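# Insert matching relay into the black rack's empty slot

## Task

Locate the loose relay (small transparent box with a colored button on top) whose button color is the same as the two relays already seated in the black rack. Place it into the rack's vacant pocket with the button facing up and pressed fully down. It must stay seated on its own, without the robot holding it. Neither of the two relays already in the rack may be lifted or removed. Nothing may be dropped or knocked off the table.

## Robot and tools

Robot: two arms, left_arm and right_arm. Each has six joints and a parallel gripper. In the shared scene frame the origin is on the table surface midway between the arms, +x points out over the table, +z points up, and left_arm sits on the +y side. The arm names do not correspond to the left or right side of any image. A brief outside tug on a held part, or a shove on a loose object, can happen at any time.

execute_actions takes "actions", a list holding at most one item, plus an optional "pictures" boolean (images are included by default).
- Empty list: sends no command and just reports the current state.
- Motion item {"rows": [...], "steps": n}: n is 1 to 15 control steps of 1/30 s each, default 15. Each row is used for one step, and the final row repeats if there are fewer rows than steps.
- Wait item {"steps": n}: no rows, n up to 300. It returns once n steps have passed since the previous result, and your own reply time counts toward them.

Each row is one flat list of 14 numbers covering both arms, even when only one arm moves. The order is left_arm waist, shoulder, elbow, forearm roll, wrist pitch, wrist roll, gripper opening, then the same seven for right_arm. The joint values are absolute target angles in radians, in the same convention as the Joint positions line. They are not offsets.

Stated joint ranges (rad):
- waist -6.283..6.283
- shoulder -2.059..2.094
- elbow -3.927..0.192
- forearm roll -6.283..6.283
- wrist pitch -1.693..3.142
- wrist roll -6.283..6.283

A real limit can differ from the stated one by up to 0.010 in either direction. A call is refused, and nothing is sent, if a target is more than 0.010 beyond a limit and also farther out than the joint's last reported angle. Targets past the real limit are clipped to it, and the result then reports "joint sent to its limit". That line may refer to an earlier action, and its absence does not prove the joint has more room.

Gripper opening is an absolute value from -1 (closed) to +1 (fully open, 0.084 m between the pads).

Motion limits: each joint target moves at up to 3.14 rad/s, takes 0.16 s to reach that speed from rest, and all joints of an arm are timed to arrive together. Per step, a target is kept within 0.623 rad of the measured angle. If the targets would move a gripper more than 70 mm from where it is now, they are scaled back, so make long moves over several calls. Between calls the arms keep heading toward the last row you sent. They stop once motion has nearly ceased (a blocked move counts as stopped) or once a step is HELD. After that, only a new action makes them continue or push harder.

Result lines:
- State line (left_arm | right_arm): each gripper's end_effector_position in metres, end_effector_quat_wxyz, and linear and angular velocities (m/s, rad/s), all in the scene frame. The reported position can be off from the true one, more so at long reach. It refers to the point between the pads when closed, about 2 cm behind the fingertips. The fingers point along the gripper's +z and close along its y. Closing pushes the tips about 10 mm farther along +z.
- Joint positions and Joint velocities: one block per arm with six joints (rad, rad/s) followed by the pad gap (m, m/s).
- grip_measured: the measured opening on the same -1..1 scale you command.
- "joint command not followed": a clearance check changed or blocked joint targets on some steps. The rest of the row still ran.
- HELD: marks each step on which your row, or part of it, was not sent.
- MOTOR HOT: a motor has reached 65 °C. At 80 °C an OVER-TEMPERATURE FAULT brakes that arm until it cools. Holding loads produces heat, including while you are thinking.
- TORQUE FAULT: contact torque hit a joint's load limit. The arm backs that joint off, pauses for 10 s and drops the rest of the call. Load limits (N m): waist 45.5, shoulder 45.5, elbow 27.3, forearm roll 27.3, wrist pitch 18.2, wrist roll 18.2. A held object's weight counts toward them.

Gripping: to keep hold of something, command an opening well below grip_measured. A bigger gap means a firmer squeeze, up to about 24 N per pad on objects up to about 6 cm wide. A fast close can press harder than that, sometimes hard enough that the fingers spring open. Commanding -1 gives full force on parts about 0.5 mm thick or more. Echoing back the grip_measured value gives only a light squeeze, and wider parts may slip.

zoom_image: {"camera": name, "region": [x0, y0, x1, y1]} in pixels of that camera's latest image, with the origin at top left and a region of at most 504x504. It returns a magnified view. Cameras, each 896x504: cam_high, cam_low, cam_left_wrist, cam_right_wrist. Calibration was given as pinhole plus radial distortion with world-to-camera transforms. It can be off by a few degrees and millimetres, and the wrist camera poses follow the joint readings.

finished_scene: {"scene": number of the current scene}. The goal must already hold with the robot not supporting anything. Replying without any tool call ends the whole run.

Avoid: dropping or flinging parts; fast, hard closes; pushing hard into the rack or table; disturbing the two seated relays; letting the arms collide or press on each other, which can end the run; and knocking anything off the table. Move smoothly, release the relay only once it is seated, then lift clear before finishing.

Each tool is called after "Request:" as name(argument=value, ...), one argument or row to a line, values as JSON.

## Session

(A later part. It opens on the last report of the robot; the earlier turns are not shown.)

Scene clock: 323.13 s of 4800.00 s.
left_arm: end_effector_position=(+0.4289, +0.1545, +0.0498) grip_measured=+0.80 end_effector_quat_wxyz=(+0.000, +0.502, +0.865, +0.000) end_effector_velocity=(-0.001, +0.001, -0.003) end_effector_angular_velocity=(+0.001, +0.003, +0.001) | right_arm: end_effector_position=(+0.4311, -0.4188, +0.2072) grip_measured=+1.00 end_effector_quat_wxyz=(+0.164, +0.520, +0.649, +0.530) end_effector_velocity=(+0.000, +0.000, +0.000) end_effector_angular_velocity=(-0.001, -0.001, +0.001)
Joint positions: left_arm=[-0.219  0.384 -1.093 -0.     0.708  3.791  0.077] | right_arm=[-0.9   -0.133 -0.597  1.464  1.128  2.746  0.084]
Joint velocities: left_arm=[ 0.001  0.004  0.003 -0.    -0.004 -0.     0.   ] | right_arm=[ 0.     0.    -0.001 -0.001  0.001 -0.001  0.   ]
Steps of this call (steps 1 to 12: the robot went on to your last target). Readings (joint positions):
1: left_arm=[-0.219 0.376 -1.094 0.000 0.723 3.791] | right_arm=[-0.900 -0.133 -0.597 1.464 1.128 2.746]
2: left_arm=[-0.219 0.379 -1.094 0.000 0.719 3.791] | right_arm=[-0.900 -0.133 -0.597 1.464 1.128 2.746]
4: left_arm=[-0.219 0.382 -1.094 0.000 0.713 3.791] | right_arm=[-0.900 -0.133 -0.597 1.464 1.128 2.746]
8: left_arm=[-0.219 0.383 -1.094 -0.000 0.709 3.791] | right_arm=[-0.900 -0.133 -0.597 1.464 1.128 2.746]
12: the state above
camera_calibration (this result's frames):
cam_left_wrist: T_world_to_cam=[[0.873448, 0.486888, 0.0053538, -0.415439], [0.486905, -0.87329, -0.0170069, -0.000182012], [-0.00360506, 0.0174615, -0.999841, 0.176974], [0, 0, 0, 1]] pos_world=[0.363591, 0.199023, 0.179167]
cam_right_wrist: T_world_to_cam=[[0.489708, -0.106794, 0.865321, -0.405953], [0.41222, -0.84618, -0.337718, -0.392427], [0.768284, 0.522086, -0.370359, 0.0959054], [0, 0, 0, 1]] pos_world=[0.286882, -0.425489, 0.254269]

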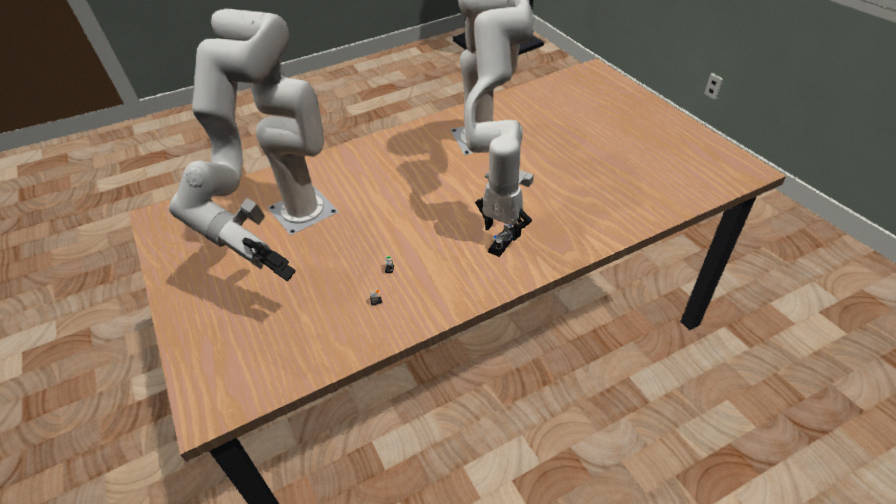

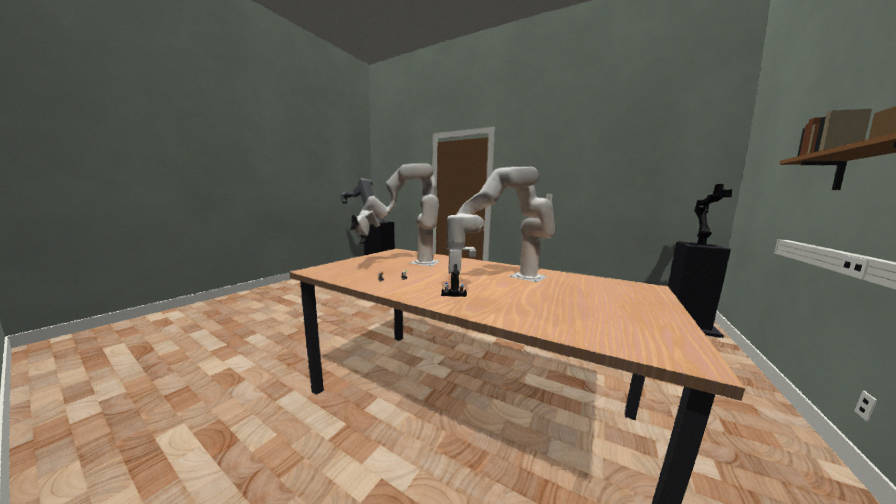

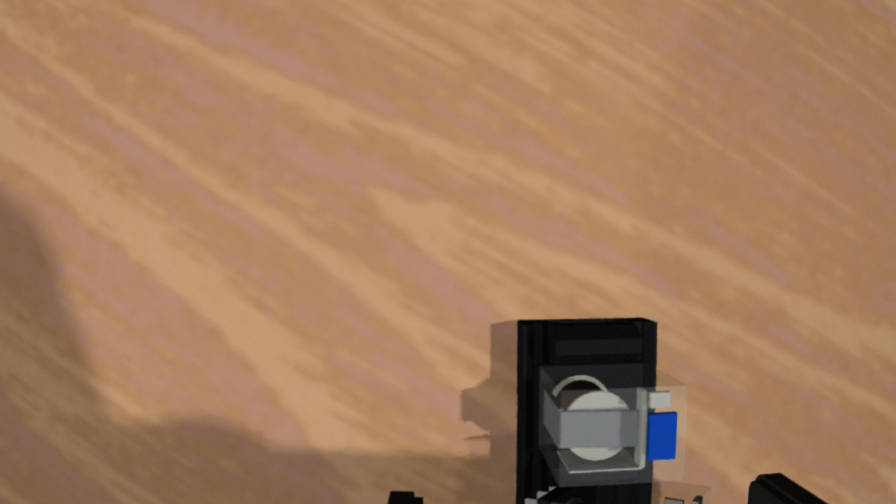

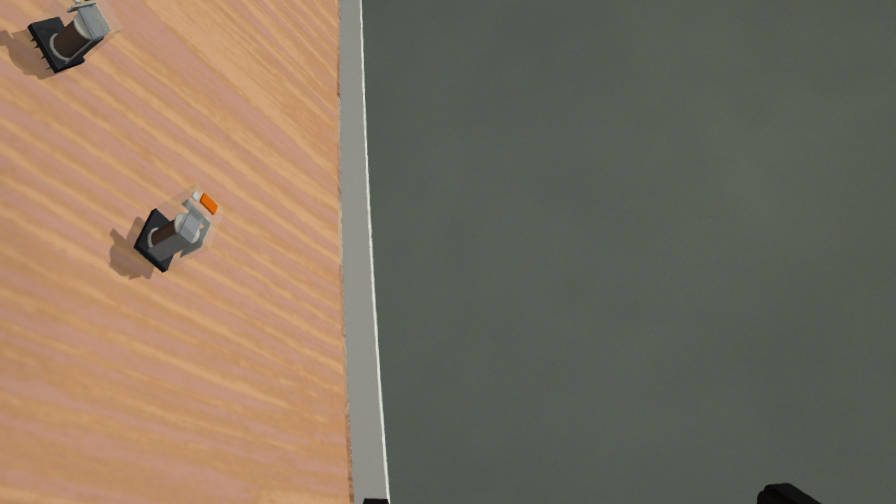

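Request:
execute_actions(
  actions=[
    {"rows": [[-0.219,0.3846,-1.0928,0,0.7082,3.791,0.7,-0.9,-0.133,-0.597,1.464,1.128,2.746,1],[-0.219,0.3846,-1.0928,0,0.7082,3.791,0.6,-0.9,-0.133,-0.597,1.464,1.128,2.746,1],[-0.219,0.3846,-1.0928,0,0.7082,3.791,0.5,-0.9,-0.133,-0.597,1.464,1.128,2.746,1],[-0.219,0.3846,-1.0928,0,0.7082,3.791,0.4,-0.9,-0.133,-0.597,1.464,1.128,2.746,1],[-0.219,0.3846,-1.0928,0,0.7082,3.791,0.3,-0.9,-0.133,-0.597,1.464,1.128,2.746,1],[-0.219,0.3846,-1.0928,0,0.7082,3.791,0.2,-0.9,-0.133,-0.597,1.464,1.128,2.746,1],[-0.219,0.3846,-1.0928,0,0.7082,3.791,0.1,-0.9,-0.133,-0.597,1.464,1.128,2.746,1],[-0.219,0.3846,-1.0928,0,0.7082,3.791,0.0,-0.9,-0.133,-0.597,1.464,1.128,2.746,1],[-0.219,0.3846,-1.0928,0,0.7082,3.791,-0.1,-0.9,-0.133,-0.597,1.464,1.128,2.746,1],[-0.219,0.3846,-1.0928,0,0.7082,3.791,-0.2,-0.9,-0.133,-0.597,1.464,1.128,2.746,1],[-0.219,0.3846,-1.0928,0,0.7082,3.791,-0.3,-0.9,-0.133,-0.597,1.464,1.128,2.746,1],[-0.219,0.3846,-1.0928,0,0.7082,3.791,-0.4,-0.9,-0.133,-0.597,1.464,1.128,2.746,1],[-0.219,0.3846,-1.0928,0,0.7082,3.791,-0.5,-0.9,-0.133,-0.597,1.464,1.128,2.746,1]], "steps": 15},
  ],
  pictures=false,
)

Scene clock: 344.33 s of 4800.00 s.
left_arm: end_effector_position=(+0.4305, +0.1539, +0.0519) grip_measured=-0.38 end_effector_quat_wxyz=(+0.003, +0.502, +0.865, +0.000) end_effector_velocity=(+0.004, -0.005, +0.013) end_effector_angular_velocity=(-0.008, -0.015, -0.003) | right_arm: end_effector_position=(+0.4311, -0.4188, +0.2072) grip_measured=+1.00 end_effector_quat_wxyz=(+0.164, +0.520, +0.649, +0.530) end_effector_velocity=(-0.000, -0.000, -0.001) end_effector_angular_velocity=(-0.001, +0.001, +0.001)
Joint positions: left_arm=[-0.219  0.382 -1.096  0.     0.708  3.791  0.028] | right_arm=[-0.9   -0.133 -0.597  1.464  1.128  2.746  0.084]
Joint velocities: left_arm=[-0.006 -0.022 -0.008 -0.002  0.014 -0.001 -0.036] | right_arm=[-0.     0.001 -0.    -0.002 -0.001 -0.     0.   ]
Steps of this call (steps 1 to 30: the robot went on to your last target; steps 31 to 90: nothing new was sent; then 17.70 s passed at rest; steps 91 to 105: all 15 steps of this action). Readings (joint positions):
91: left_arm=[-0.219 0.385 -1.093 0.000 0.708 3.791] | right_arm=[-0.900 -0.133 -0.597 1.464 1.128 2.746]
92: left_arm=[-0.219 0.385 -1.093 0.000 0.708 3.791] | right_arm=[-0.900 -0.133 -0.597 1.464 1.128 2.746]
94: left_arm=[-0.219 0.385 -1.093 -0.000 0.708 3.791] | right_arm=[-0.900 -0.133 -0.597 1.464 1.128 2.746]
98: left_arm=[-0.219 0.385 -1.093 0.000 0.708 3.791] | right_arm=[-0.900 -0.133 -0.597 1.464 1.128 2.746]
105: the state above

Request:
execute_actions(
  actions=[
    {"rows": [[-0.219,0.3846,-1.0928,0,0.7082,3.791,-0.6,-0.9,-0.133,-0.597,1.464,1.128,2.746,1],[-0.219,0.3846,-1.0928,0,0.7082,3.791,-0.7,-0.9,-0.133,-0.597,1.464,1.128,2.746,1],[-0.219,0.389,-1.092,0,0.703,3.791,-0.7,-0.9,-0.133,-0.597,1.464,1.128,2.746,1],[-0.219,0.394,-1.091,0,0.697,3.791,-0.7,-0.9,-0.133,-0.597,1.464,1.128,2.746,1],[-0.219,0.3982,-1.0897,0,0.6915,3.791,-0.7,-0.9,-0.133,-0.597,1.464,1.128,2.746,1]], "steps": 15},
  ],
  pictures=false,
)

Request:
execute_actions(
  actions=[
    {"steps": 10},
  ],
)

Scene clock: 360.53 s of 4800.00 s.
left_arm: end_effector_position=(+0.4306, +0.1535, +0.0505) grip_measured=-0.40 end_effector_quat_wxyz=(+0.006, +0.502, +0.865, +0.001) end_effector_velocity=(+0.001, -0.000, +0.001) end_effector_angular_velocity=(-0.005, -0.013, -0.001) | right_arm: end_effector_position=(+0.4311, -0.4188, +0.2072) grip_measured=+1.00 end_effector_quat_wxyz=(+0.164, +0.520, +0.649, +0.530) end_effector_velocity=(-0.000, +0.000, -0.000) end_effector_angular_velocity=(+0.001, +0.001, -0.000)
Joint positions: left_arm=[-0.219  0.382 -1.089 -0.     0.695  3.791  0.026] | right_arm=[-0.9   -0.133 -0.597  1.464  1.128  2.746  0.084]
Joint velocities: left_arm=[ 0.001 -0.005  0.009  0.    -0.018  0.001  0.   ] | right_arm=[-0.    -0.     0.001 -0.     0.     0.001  0.   ]
Steps of this call (steps 1 to 15: the robot went on to your last target; steps 16 to 90: nothing new was sent; then 12.70 s passed at rest; steps 91 to 105: all 15 steps of this action). Readings (joint positions):
91: left_arm=[-0.219 0.382 -1.094 0.000 0.708 3.791] | right_arm=[-0.900 -0.133 -0.597 1.464 1.128 2.746]
92: left_arm=[-0.219 0.382 -1.094 0.000 0.708 3.791] | right_arm=[-0.900 -0.133 -0.597 1.464 1.128 2.746]
94: left_arm=[-0.219 0.382 -1.094 -0.000 0.708 3.791] | right_arm=[-0.900 -0.133 -0.597 1.464 1.128 2.746]
98: left_arm=[-0.219 0.384 -1.093 -0.000 0.702 3.791] | right_arm=[-0.900 -0.133 -0.597 1.464 1.128 2.746]
105: the state above

Scene clock: 360.87 s of 4800.00 s.
left_arm: end_effector_position=(+0.4310, +0.1534, +0.0506) grip_measured=-0.40 end_effector_quat_wxyz=(+0.007, +0.502, +0.865, +0.001) end_effector_velocity=(+0.001, +0.000, +0.000) end_effector_angular_velocity=(-0.001, -0.002, -0.001) | right_arm: end_effector_position=(+0.4311, -0.4188, +0.2072) grip_measured=+1.00 end_effector_quat_wxyz=(+0.164, +0.520, +0.649, +0.530) end_effector_velocity=(-0.000, +0.000, -0.000) end_effector_angular_velocity=(+0.000, -0.000, +0.001)
Joint positions: left_arm=[-0.219  0.382 -1.089 -0.     0.693  3.791  0.026] | right_arm=[-0.9   -0.133 -0.597  1.464  1.128  2.746  0.084]
Joint velocities: left_arm=[ 0.001  0.    -0.001  0.    -0.001  0.001  0.   ] | right_arm=[-0.     0.     0.001  0.     0.001 -0.001  0.   ]
Steps of this call (steps 1 to 10: the robot went on to your last target). Readings (joint positions):
1: left_arm=[-0.219 0.382 -1.089 -0.000 0.695 3.791] | right_arm=[-0.900 -0.133 -0.597 1.464 1.128 2.746]
2: left_arm=[-0.219 0.382 -1.089 -0.000 0.694 3.791] | right_arm=[-0.900 -0.133 -0.597 1.464 1.128 2.746]
4: left_arm=[-0.219 0.382 -1.089 -0.000 0.694 3.791] | right_arm=[-0.900 -0.133 -0.597 1.464 1.128 2.746]
8: left_arm=[-0.219 0.382 -1.089 -0.000 0.693 3.791] | right_arm=[-0.900 -0.133 -0.597 1.464 1.128 2.746]
10: the state above
camera_calibration (this result's frames):
cam_left_wrist: T_world_to_cam=[[0.873461, 0.486707, 0.0135011, -0.417123], [0.486817, -0.873481, -0.00633667, -0.00265272], [0.00870883, 0.0121074, -0.999889, 0.173322], [0, 0, 0, 1]] pos_world=[0.364123, 0.198601, 0.178918]
cam_right_wrist: T_world_to_cam=[[0.489708, -0.106794, 0.865321, -0.405953], [0.41222, -0.84618, -0.337718, -0.392427], [0.768284, 0.522086, -0.370359, 0.0959054], [0, 0, 0, 1]] pos_world=[0.286882, -0.425489, 0.254269]

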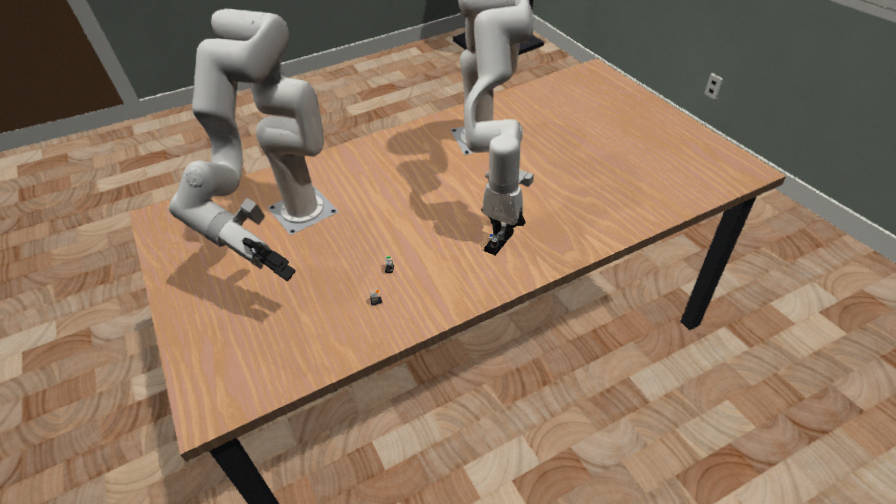

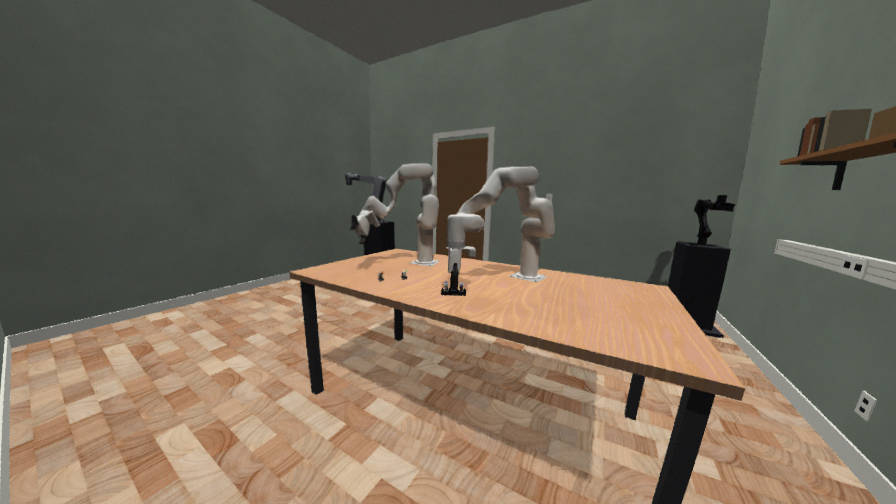

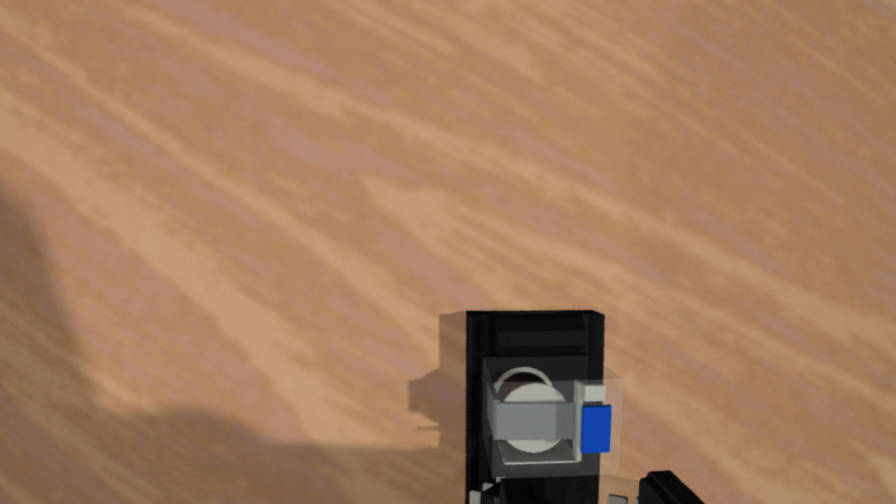

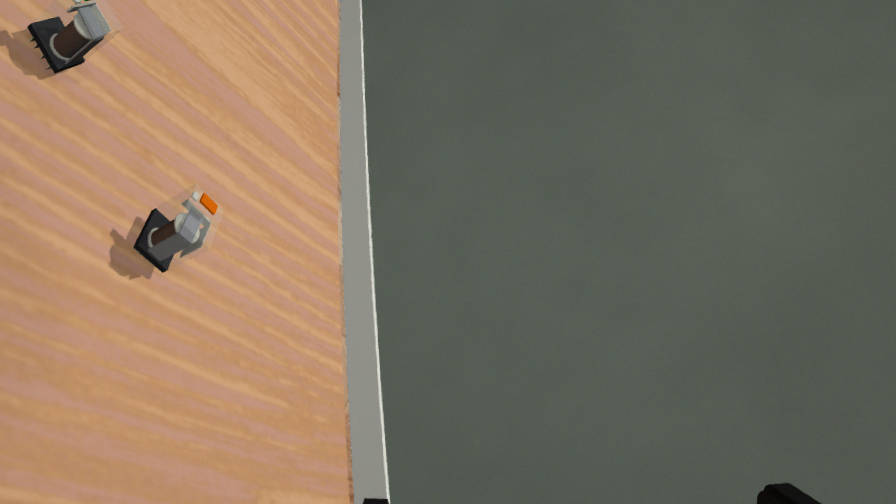

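Request:
execute_actions(
  actions=[
    {"rows": [[-0.219,0.3846,-1.0928,0,0.7082,3.791,-0.7,-0.9,-0.133,-0.597,1.464,1.128,2.746,1],[-0.219,0.373,-1.096,0,0.723,3.791,-0.8,-0.9,-0.133,-0.597,1.464,1.128,2.746,1],[-0.219,0.361,-1.099,0,0.738,3.791,-0.8,-0.9,-0.133,-0.597,1.464,1.128,2.746,1],[-0.219,0.361,-1.099,0,0.738,3.791,-0.8,-0.9,-0.133,-0.597,1.464,1.128,2.746,1],[-0.219,0.361,-1.099,0,0.738,3.791,-0.8,-0.9,-0.133,-0.597,1.464,1.128,2.746,1],[-0.225,0.354,-1.090,0,0.736,3.785,-0.8,-0.9,-0.133,-0.597,1.464,1.128,2.746,1],[-0.231,0.347,-1.082,0,0.735,3.780,-0.8,-0.9,-0.133,-0.597,1.464,1.128,2.746,1],[-0.236,0.340,-1.073,0,0.733,3.774,-0.8,-0.9,-0.133,-0.597,1.464,1.128,2.746,1],[-0.2418,0.3333,-1.0644,0,0.7311,3.768,-0.8,-0.9,-0.133,-0.597,1.464,1.128,2.746,1]], "steps": 15},
  ],
  pictures=false,
)

Request:
execute_actions(
  actions=[
    {"steps": 12},
  ],
)

Scene clock: 392.23 s of 4800.00 s.
left_arm: end_effector_position=(+0.4171, +0.1485, +0.0618) grip_measured=-0.81 end_effector_quat_wxyz=(-0.002, +0.502, +0.865, -0.000) end_effector_velocity=(-0.022, -0.009, +0.001) end_effector_angular_velocity=(+0.006, +0.018, -0.000) | right_arm: end_effector_position=(+0.4311, -0.4188, +0.2072) grip_measured=+1.00 end_effector_quat_wxyz=(+0.164, +0.520, +0.649, +0.530) end_effector_velocity=(-0.000, +0.000, -0.001) end_effector_angular_velocity=(+0.001, +0.001, +0.000)
Joint positions: left_arm=[-0.239  0.338 -1.067  0.     0.731  3.771  0.008] | right_arm=[-0.9   -0.133 -0.597  1.464  1.128  2.746  0.084]
Joint velocities: left_arm=[-0.034 -0.039  0.05  -0.003  0.007 -0.031 -0.002] | right_arm=[ 0.     0.002  0.001  0.    -0.    -0.002  0.   ]
Steps of this call (steps 1 to 15: the robot went on to your last target; steps 16 to 90: nothing new was sent; then 27.87 s passed at rest; steps 91 to 105: all 15 steps of this action). Readings (joint positions):
91: left_arm=[-0.219 0.383 -1.090 0.000 0.692 3.791] | right_arm=[-0.900 -0.133 -0.597 1.464 1.128 2.746]
92: left_arm=[-0.219 0.382 -1.090 0.000 0.693 3.791] | right_arm=[-0.900 -0.133 -0.597 1.464 1.128 2.746]
94: left_arm=[-0.219 0.379 -1.091 0.000 0.700 3.791] | right_arm=[-0.900 -0.133 -0.597 1.464 1.128 2.746]
98: left_arm=[-0.220 0.368 -1.090 0.000 0.724 3.789] | right_arm=[-0.900 -0.133 -0.597 1.464 1.128 2.746]
105: the state above

Scene clock: 392.63 s of 4800.00 s.
left_arm: end_effector_position=(+0.4158, +0.1475, +0.0625) grip_measured=-0.81 end_effector_quat_wxyz=(-0.002, +0.502, +0.865, -0.000) end_effector_velocity=(+0.000, -0.001, +0.001) end_effector_angular_velocity=(-0.001, -0.002, -0.000) | right_arm: end_effector_position=(+0.4311, -0.4188, +0.2072) grip_measured=+1.00 end_effector_quat_wxyz=(+0.164, +0.520, +0.649, +0.530) end_effector_velocity=(+0.000, +0.000, -0.000) end_effector_angular_velocity=(+0.001, -0.001, -0.002)
Joint positions: left_arm=[-0.242  0.334 -1.063 -0.     0.732  3.768  0.008] | right_arm=[-0.9   -0.133 -0.597  1.464  1.128  2.746  0.084]
Joint velocities: left_arm=[-0.001 -0.002 -0.001  0.     0.    -0.001 -0.001] | right_arm=[ 0.    -0.     0.001  0.003 -0.    -0.001  0.   ]
Steps of this call (steps 1 to 12: the robot went on to your last target). Readings (joint positions):
1: left_arm=[-0.240 0.337 -1.065 0.000 0.732 3.770] | right_arm=[-0.900 -0.133 -0.597 1.464 1.128 2.746]
2: left_arm=[-0.241 0.337 -1.064 0.000 0.732 3.769] | right_arm=[-0.900 -0.133 -0.597 1.464 1.128 2.746]
4: left_arm=[-0.241 0.336 -1.063 -0.000 0.732 3.769] | right_arm=[-0.900 -0.133 -0.597 1.464 1.128 2.746]
8: left_arm=[-0.242 0.335 -1.063 -0.000 0.732 3.768] | right_arm=[-0.900 -0.133 -0.597 1.464 1.128 2.746]
12: the state above
camera_calibration (this result's frames):
cam_left_wrist: T_world_to_cam=[[0.87339, 0.487011, 0.00308601, -0.400552], [0.48697, -0.87319, -0.019975, 0.000419385], [-0.0070334, 0.0189488, -0.999796, 0.190963], [0, 0, 0, 1]] pos_world=[0.350977, 0.191821, 0.192169]
cam_right_wrist: T_world_to_cam=[[0.489708, -0.106794, 0.865321, -0.405953], [0.41222, -0.84618, -0.337718, -0.392427], [0.768284, 0.522086, -0.370359, 0.0959053], [0, 0, 0, 1]] pos_world=[0.286882, -0.425489, 0.254269]

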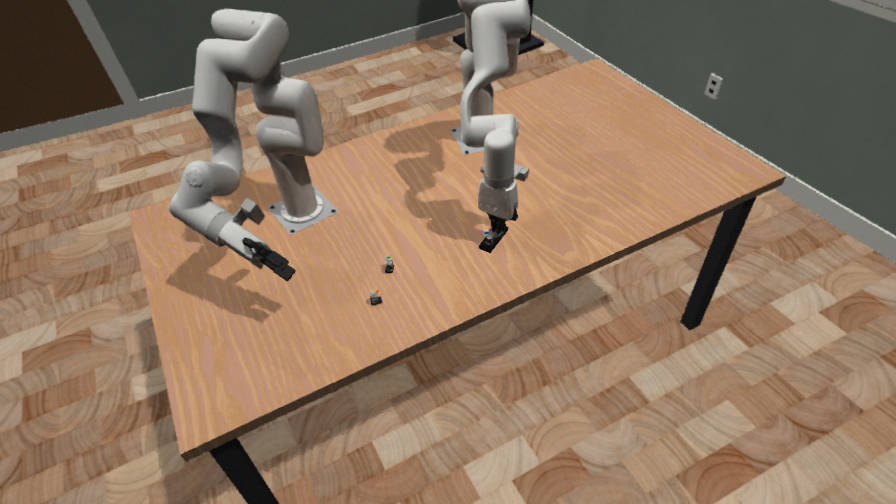

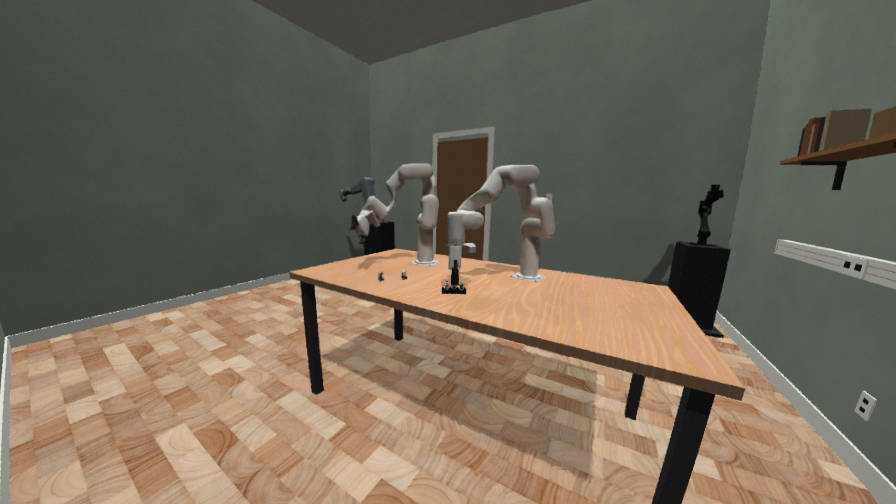

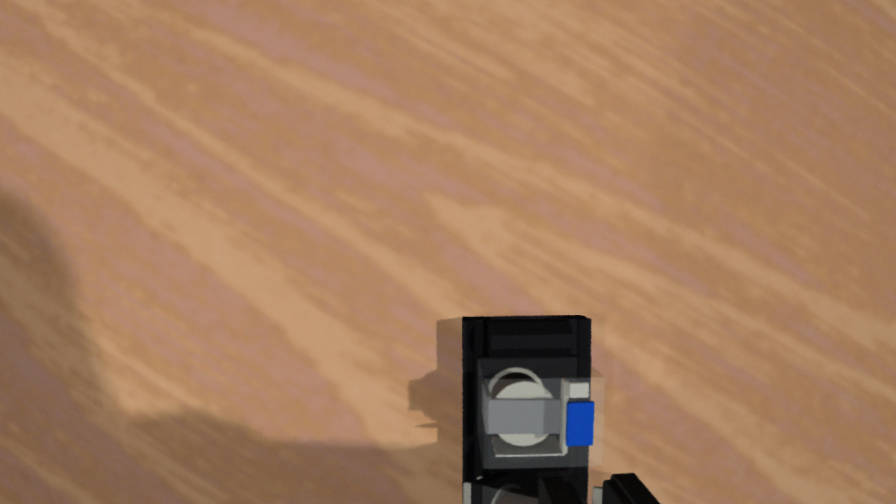

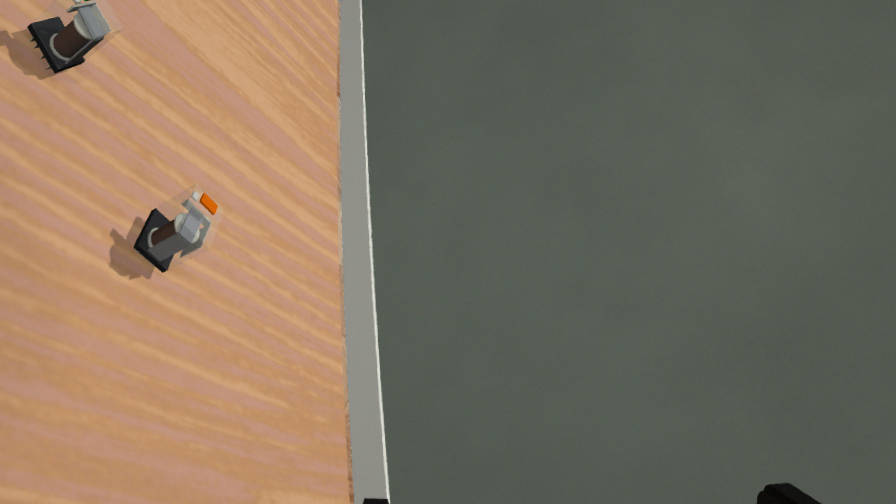

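Request:
execute_actions(
  actions=[
    {"rows": [[-0.2418,0.3333,-1.0644,0,0.7311,3.768,-0.8,-0.9,-0.133,-0.597,1.464,1.128,2.746,1],[-0.2418,0.3333,-1.0644,0,0.7311,3.768,-0.75,-0.9,-0.133,-0.597,1.464,1.128,2.746,1],[-0.2418,0.3333,-1.0644,0,0.7311,3.768,-0.7,-0.9,-0.133,-0.597,1.464,1.128,2.746,1],[-0.2418,0.3333,-1.0644,0,0.7311,3.768,-0.65,-0.9,-0.133,-0.597,1.464,1.128,2.746,1],[-0.2418,0.3333,-1.0644,0,0.7311,3.768,-0.6,-0.9,-0.133,-0.597,1.464,1.128,2.746,1],[-0.2418,0.3333,-1.0644,0,0.7311,3.768,-0.5,-0.9,-0.133,-0.597,1.464,1.128,2.746,1],[-0.2418,0.3333,-1.0644,0,0.7311,3.768,-0.4,-0.9,-0.133,-0.597,1.464,1.128,2.746,1],[-0.2418,0.3333,-1.0644,0,0.7311,3.768,-0.3,-0.9,-0.133,-0.597,1.464,1.128,2.746,1],[-0.2418,0.3333,-1.0644,0,0.7311,3.768,-0.2,-0.9,-0.133,-0.597,1.464,1.128,2.746,1],[-0.2418,0.3333,-1.0644,0,0.7311,3.768,-0.1,-0.9,-0.133,-0.597,1.464,1.128,2.746,1],[-0.2418,0.3333,-1.0644,0,0.7311,3.768,0.0,-0.9,-0.133,-0.597,1.464,1.128,2.746,1],[-0.2418,0.320,-1.075,0,0.755,3.768,0.1,-0.9,-0.133,-0.597,1.464,1.128,2.746,1],[-0.2418,0.305,-1.088,0,0.783,3.768,0.1,-0.9,-0.133,-0.597,1.464,1.128,2.746,1],[-0.2418,0.290,-1.102,0,0.812,3.768,0.1,-0.9,-0.133,-0.597,1.464,1.128,2.746,1],[-0.2418,0.275,-1.118,0,0.843,3.768,0.1,-0.9,-0.133,-0.597,1.464,1.128,2.746,1]], "steps": 15},
  ],
  pictures=false,
)

Request:
execute_actions(
  actions=[
    {"steps": 15},
  ],
)

Scene clock: 416.07 s of 4800.00 s.
left_arm: end_effector_position=(+0.4164, +0.1472, +0.0687) grip_measured=+0.03 end_effector_quat_wxyz=(-0.002, +0.502, +0.865, -0.000) end_effector_velocity=(+0.012, -0.006, +0.123) end_effector_angular_velocity=(+0.013, +0.029, -0.002) | right_arm: end_effector_position=(+0.4311, -0.4188, +0.2072) grip_measured=+1.00 end_effector_quat_wxyz=(+0.164, +0.520, +0.649, +0.530) end_effector_velocity=(-0.000, -0.000, -0.000) end_effector_angular_velocity=(+0.001, +0.002, +0.001)
Joint positions: left_arm=[-0.242  0.325 -1.071  0.     0.751  3.768  0.045] | right_arm=[-0.9   -0.133 -0.597  1.464  1.128  2.746  0.084]
Joint velocities: left_arm=[-0.001 -0.185 -0.158 -0.     0.375  0.001  0.035] | right_arm=[-0.     0.002 -0.001 -0.001  0.     0.001  0.   ]
Steps of this call (steps 1 to 15: the robot went on to your last target; steps 16 to 90: nothing new was sent; then 19.93 s passed at rest; steps 91 to 105: all 15 steps of this action). Readings (joint positions):
91: left_arm=[-0.242 0.333 -1.064 0.000 0.731 3.768] | right_arm=[-0.900 -0.133 -0.597 1.464 1.128 2.746]
92: left_arm=[-0.242 0.333 -1.064 -0.000 0.731 3.768] | right_arm=[-0.900 -0.133 -0.597 1.464 1.128 2.746]
94: left_arm=[-0.242 0.333 -1.064 -0.000 0.731 3.768] | right_arm=[-0.900 -0.133 -0.597 1.464 1.128 2.746]
98: left_arm=[-0.242 0.333 -1.064 -0.000 0.731 3.768] | right_arm=[-0.900 -0.133 -0.597 1.464 1.128 2.746]
105: the state above

Scene clock: 416.57 s of 4800.00 s.
left_arm: end_effector_position=(+0.4219, +0.1448, +0.1042) grip_measured=+0.09 end_effector_quat_wxyz=(-0.001, +0.502, +0.865, -0.000) end_effector_velocity=(+0.002, -0.001, +0.005) end_effector_angular_velocity=(-0.003, -0.007, +0.001) | right_arm: end_effector_position=(+0.4311, -0.4188, +0.2072) grip_measured=+1.00 end_effector_quat_wxyz=(+0.164, +0.520, +0.649, +0.530) end_effector_velocity=(-0.000, +0.000, -0.001) end_effector_angular_velocity=(+0.003, +0.003, -0.001)
Joint positions: left_arm=[-0.242  0.276 -1.117  0.     0.843  3.768  0.048] | right_arm=[-0.9   -0.133 -0.597  1.464  1.128  2.746  0.084]
Joint velocities: left_arm=[-0.001 -0.005 -0.007 -0.     0.004 -0.001  0.   ] | right_arm=[-0.     0.     0.001 -0.001 -0.     0.003  0.   ]
Steps of this call (steps 1 to 15: the robot went on to your last target). Readings (joint positions):
1: left_arm=[-0.242 0.318 -1.078 0.000 0.765 3.768] | right_arm=[-0.900 -0.133 -0.597 1.464 1.128 2.746]
2: left_arm=[-0.242 0.308 -1.086 0.000 0.782 3.768] | right_arm=[-0.900 -0.133 -0.597 1.464 1.128 2.746]
4: left_arm=[-0.242 0.290 -1.104 -0.000 0.810 3.768] | right_arm=[-0.900 -0.133 -0.597 1.464 1.128 2.746]
8: left_arm=[-0.242 0.277 -1.116 -0.000 0.835 3.768] | right_arm=[-0.900 -0.133 -0.597 1.464 1.128 2.746]
15: the state above
camera_calibration (this result's frames):
cam_left_wrist: T_world_to_cam=[[0.873364, 0.487049, 0.00431784, -0.404785], [0.487041, -0.873186, -0.0183859, -0.00426957], [-0.00518455, 0.0181605, -0.999822, 0.232048], [0, 0, 0, 1]] pos_world=[0.356807, 0.189208, 0.233675]
cam_right_wrist: T_world_to_cam=[[0.489708, -0.106794, 0.865321, -0.405953], [0.41222, -0.84618, -0.337718, -0.392427], [0.768284, 0.522086, -0.370359, 0.0959055], [0, 0, 0, 1]] pos_world=[0.286882, -0.425489, 0.254269]

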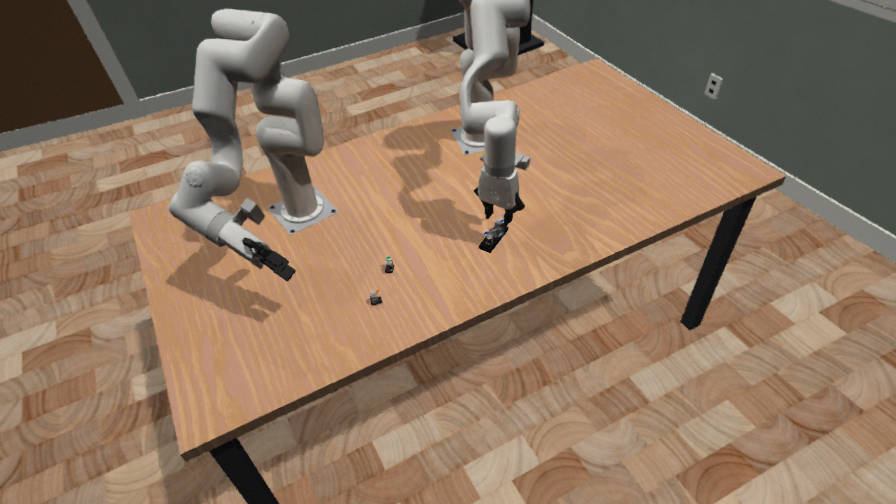

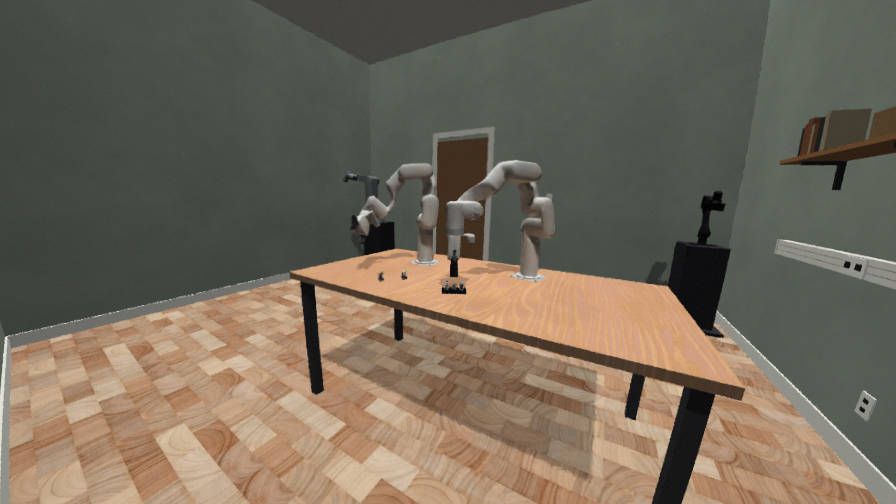

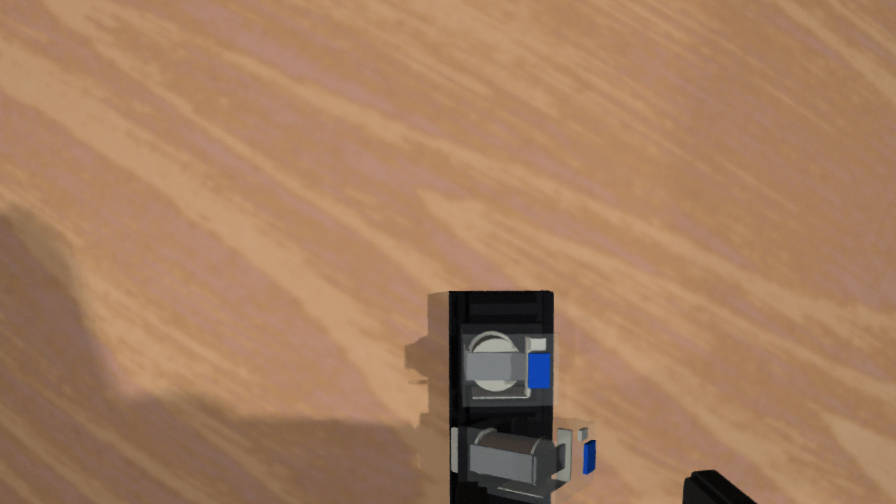

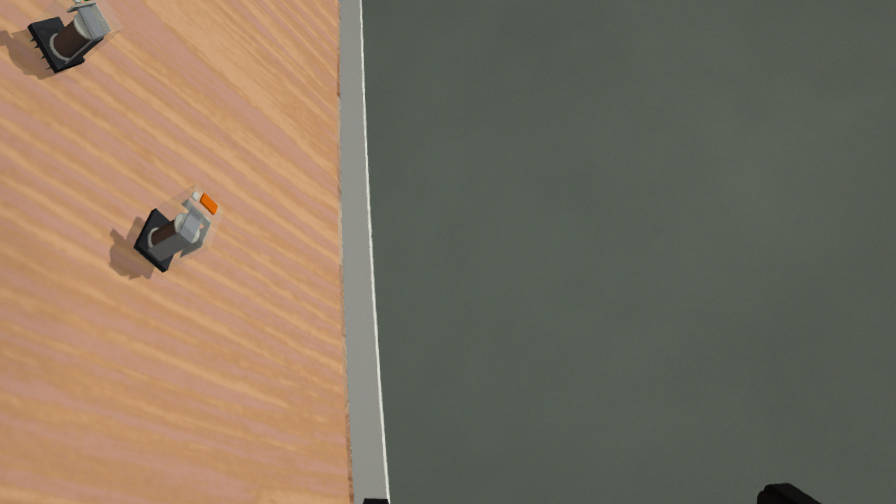

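Request:
execute_actions(
  actions=[
    {"rows": [[-0.25,0.285,-1.10,0,0.82,3.76,0.5,-0.9,-0.133,-0.597,1.464,1.128,2.746,1],[-0.26,0.30,-1.07,0,0.77,3.75,1,-0.9,-0.133,-0.597,1.464,1.128,2.746,1],[-0.2705,0.3172,-1.0384,0,0.7212,3.739,1,-0.9,-0.133,-0.597,1.464,1.128,2.746,1]], "steps": 15},
  ],
  pictures=false,
)

Request:
execute_actions(
  actions=[
    {"steps": 12},
  ],
)

Scene clock: 462.20 s of 4800.00 s.
left_arm: end_effector_position=(+0.4058, +0.1366, +0.0643) grip_measured=+1.00 end_effector_quat_wxyz=(+0.001, +0.502, +0.865, +0.000) end_effector_velocity=(-0.000, -0.002, -0.003) end_effector_angular_velocity=(-0.005, -0.011, +0.002) | right_arm: end_effector_position=(+0.4311, -0.4188, +0.2072) grip_measured=+1.00 end_effector_quat_wxyz=(+0.164, +0.520, +0.649, +0.530) end_effector_velocity=(+0.000, +0.000, -0.000) end_effector_angular_velocity=(+0.001, +0.000, -0.001)
Joint positions: left_arm=[-0.27   0.316 -1.041 -0.     0.723  3.739  0.084] | right_arm=[-0.9   -0.133 -0.597  1.464  1.128  2.746  0.084]
Joint velocities: left_arm=[-0.004  0.002  0.011  0.    -0.026 -0.006  0.001] | right_arm=[ 0.001  0.001 -0.     0.001 -0.     0.     0.   ]
Steps of this call (steps 1 to 15: the robot went on to your last target; steps 16 to 90: nothing new was sent; then 42.13 s passed at rest; steps 91 to 105: all 15 steps of this action). Readings (joint positions):
91: left_arm=[-0.242 0.275 -1.118 -0.000 0.843 3.768] | right_arm=[-0.900 -0.133 -0.597 1.464 1.128 2.746]
92: left_arm=[-0.242 0.276 -1.117 0.000 0.840 3.767] | right_arm=[-0.900 -0.133 -0.597 1.464 1.128 2.746]
94: left_arm=[-0.247 0.281 -1.105 -0.000 0.819 3.762] | right_arm=[-0.900 -0.133 -0.597 1.464 1.128 2.746]
98: left_arm=[-0.264 0.309 -1.055 0.000 0.752 3.746] | right_arm=[-0.900 -0.133 -0.597 1.464 1.128 2.746]
105: the state above

Scene clock: 462.60 s of 4800.00 s.
left_arm: end_effector_position=(+0.4051, +0.1366, +0.0632) grip_measured=+1.00 end_effector_quat_wxyz=(+0.000, +0.502, +0.865, +0.000) end_effector_velocity=(-0.000, +0.000, -0.001) end_effector_angular_velocity=(+0.001, +0.002, +0.000) | right_arm: end_effector_position=(+0.4311, -0.4188, +0.2072) grip_measured=+1.00 end_effector_quat_wxyz=(+0.164, +0.520, +0.649, +0.530) end_effector_velocity=(-0.000, -0.000, +0.000) end_effector_angular_velocity=(+0.001, +0.000, -0.002)
Joint positions: left_arm=[-0.27   0.317 -1.039 -0.     0.721  3.739  0.084] | right_arm=[-0.9   -0.133 -0.597  1.464  1.128  2.746  0.084]
Joint velocities: left_arm=[ 0.     0.     0.001 -0.     0.001  0.     0.   ] | right_arm=[-0.    -0.001  0.001  0.001 -0.     0.001  0.   ]
Steps of this call (steps 1 to 12: the robot went on to your last target). Readings (joint positions):
1: left_arm=[-0.270 0.316 -1.040 -0.000 0.722 3.739] | right_arm=[-0.900 -0.133 -0.597 1.464 1.128 2.746]
2: left_arm=[-0.270 0.316 -1.040 -0.000 0.722 3.739] | right_arm=[-0.900 -0.133 -0.597 1.464 1.128 2.746]
4: left_arm=[-0.270 0.317 -1.039 -0.000 0.722 3.739] | right_arm=[-0.900 -0.133 -0.597 1.464 1.128 2.746]
8: left_arm=[-0.270 0.317 -1.039 -0.000 0.721 3.739] | right_arm=[-0.900 -0.133 -0.597 1.464 1.128 2.746]
12: the state above
camera_calibration (this result's frames):
cam_left_wrist: T_world_to_cam=[[0.87319, 0.487354, 0.00503099, -0.386012], [0.487362, -0.873026, -0.0174071, -0.00417188], [-0.00409125, 0.0176517, -0.999836, 0.190711], [0, 0, 0, 1]] pos_world=[0.339875, 0.181116, 0.192549]
cam_right_wrist: T_world_to_cam=[[0.489708, -0.106794, 0.865321, -0.405953], [0.41222, -0.84618, -0.337718, -0.392427], [0.768284, 0.522086, -0.370359, 0.0959055], [0, 0, 0, 1]] pos_world=[0.286882, -0.425489, 0.254269]

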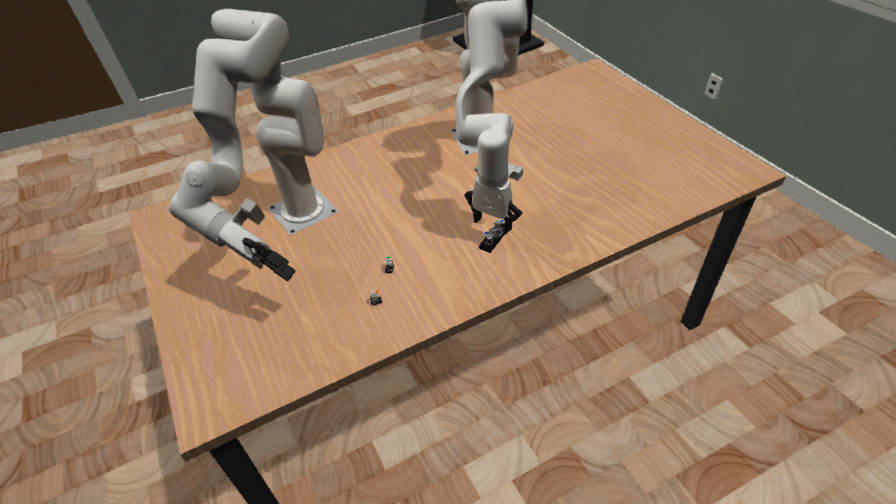

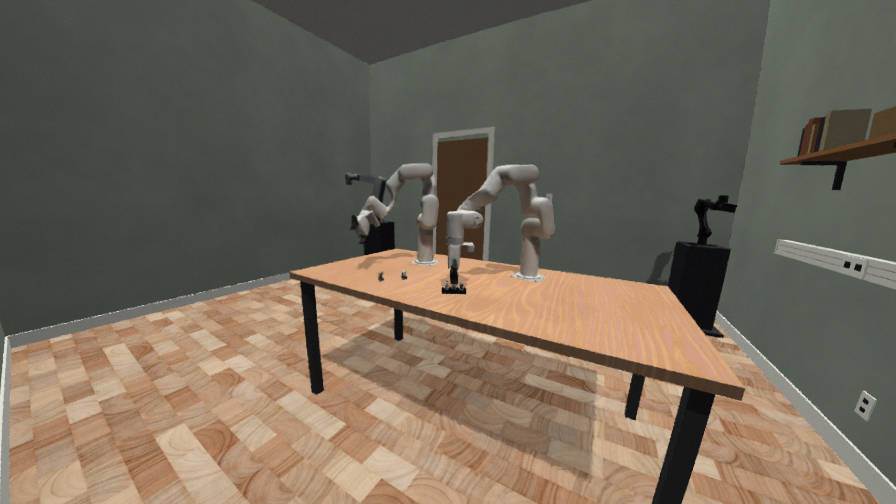

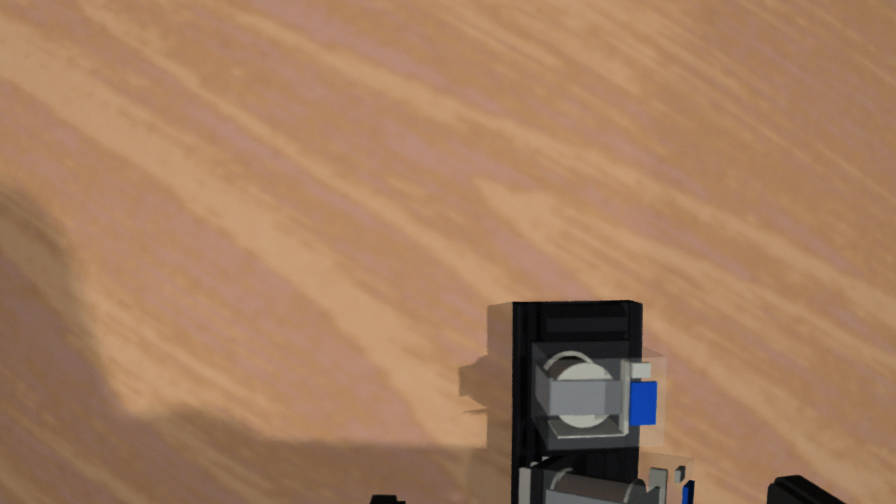

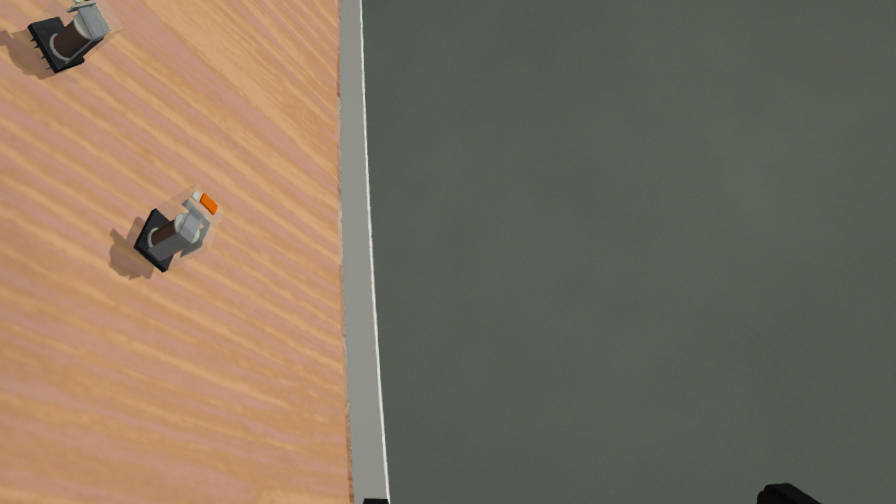

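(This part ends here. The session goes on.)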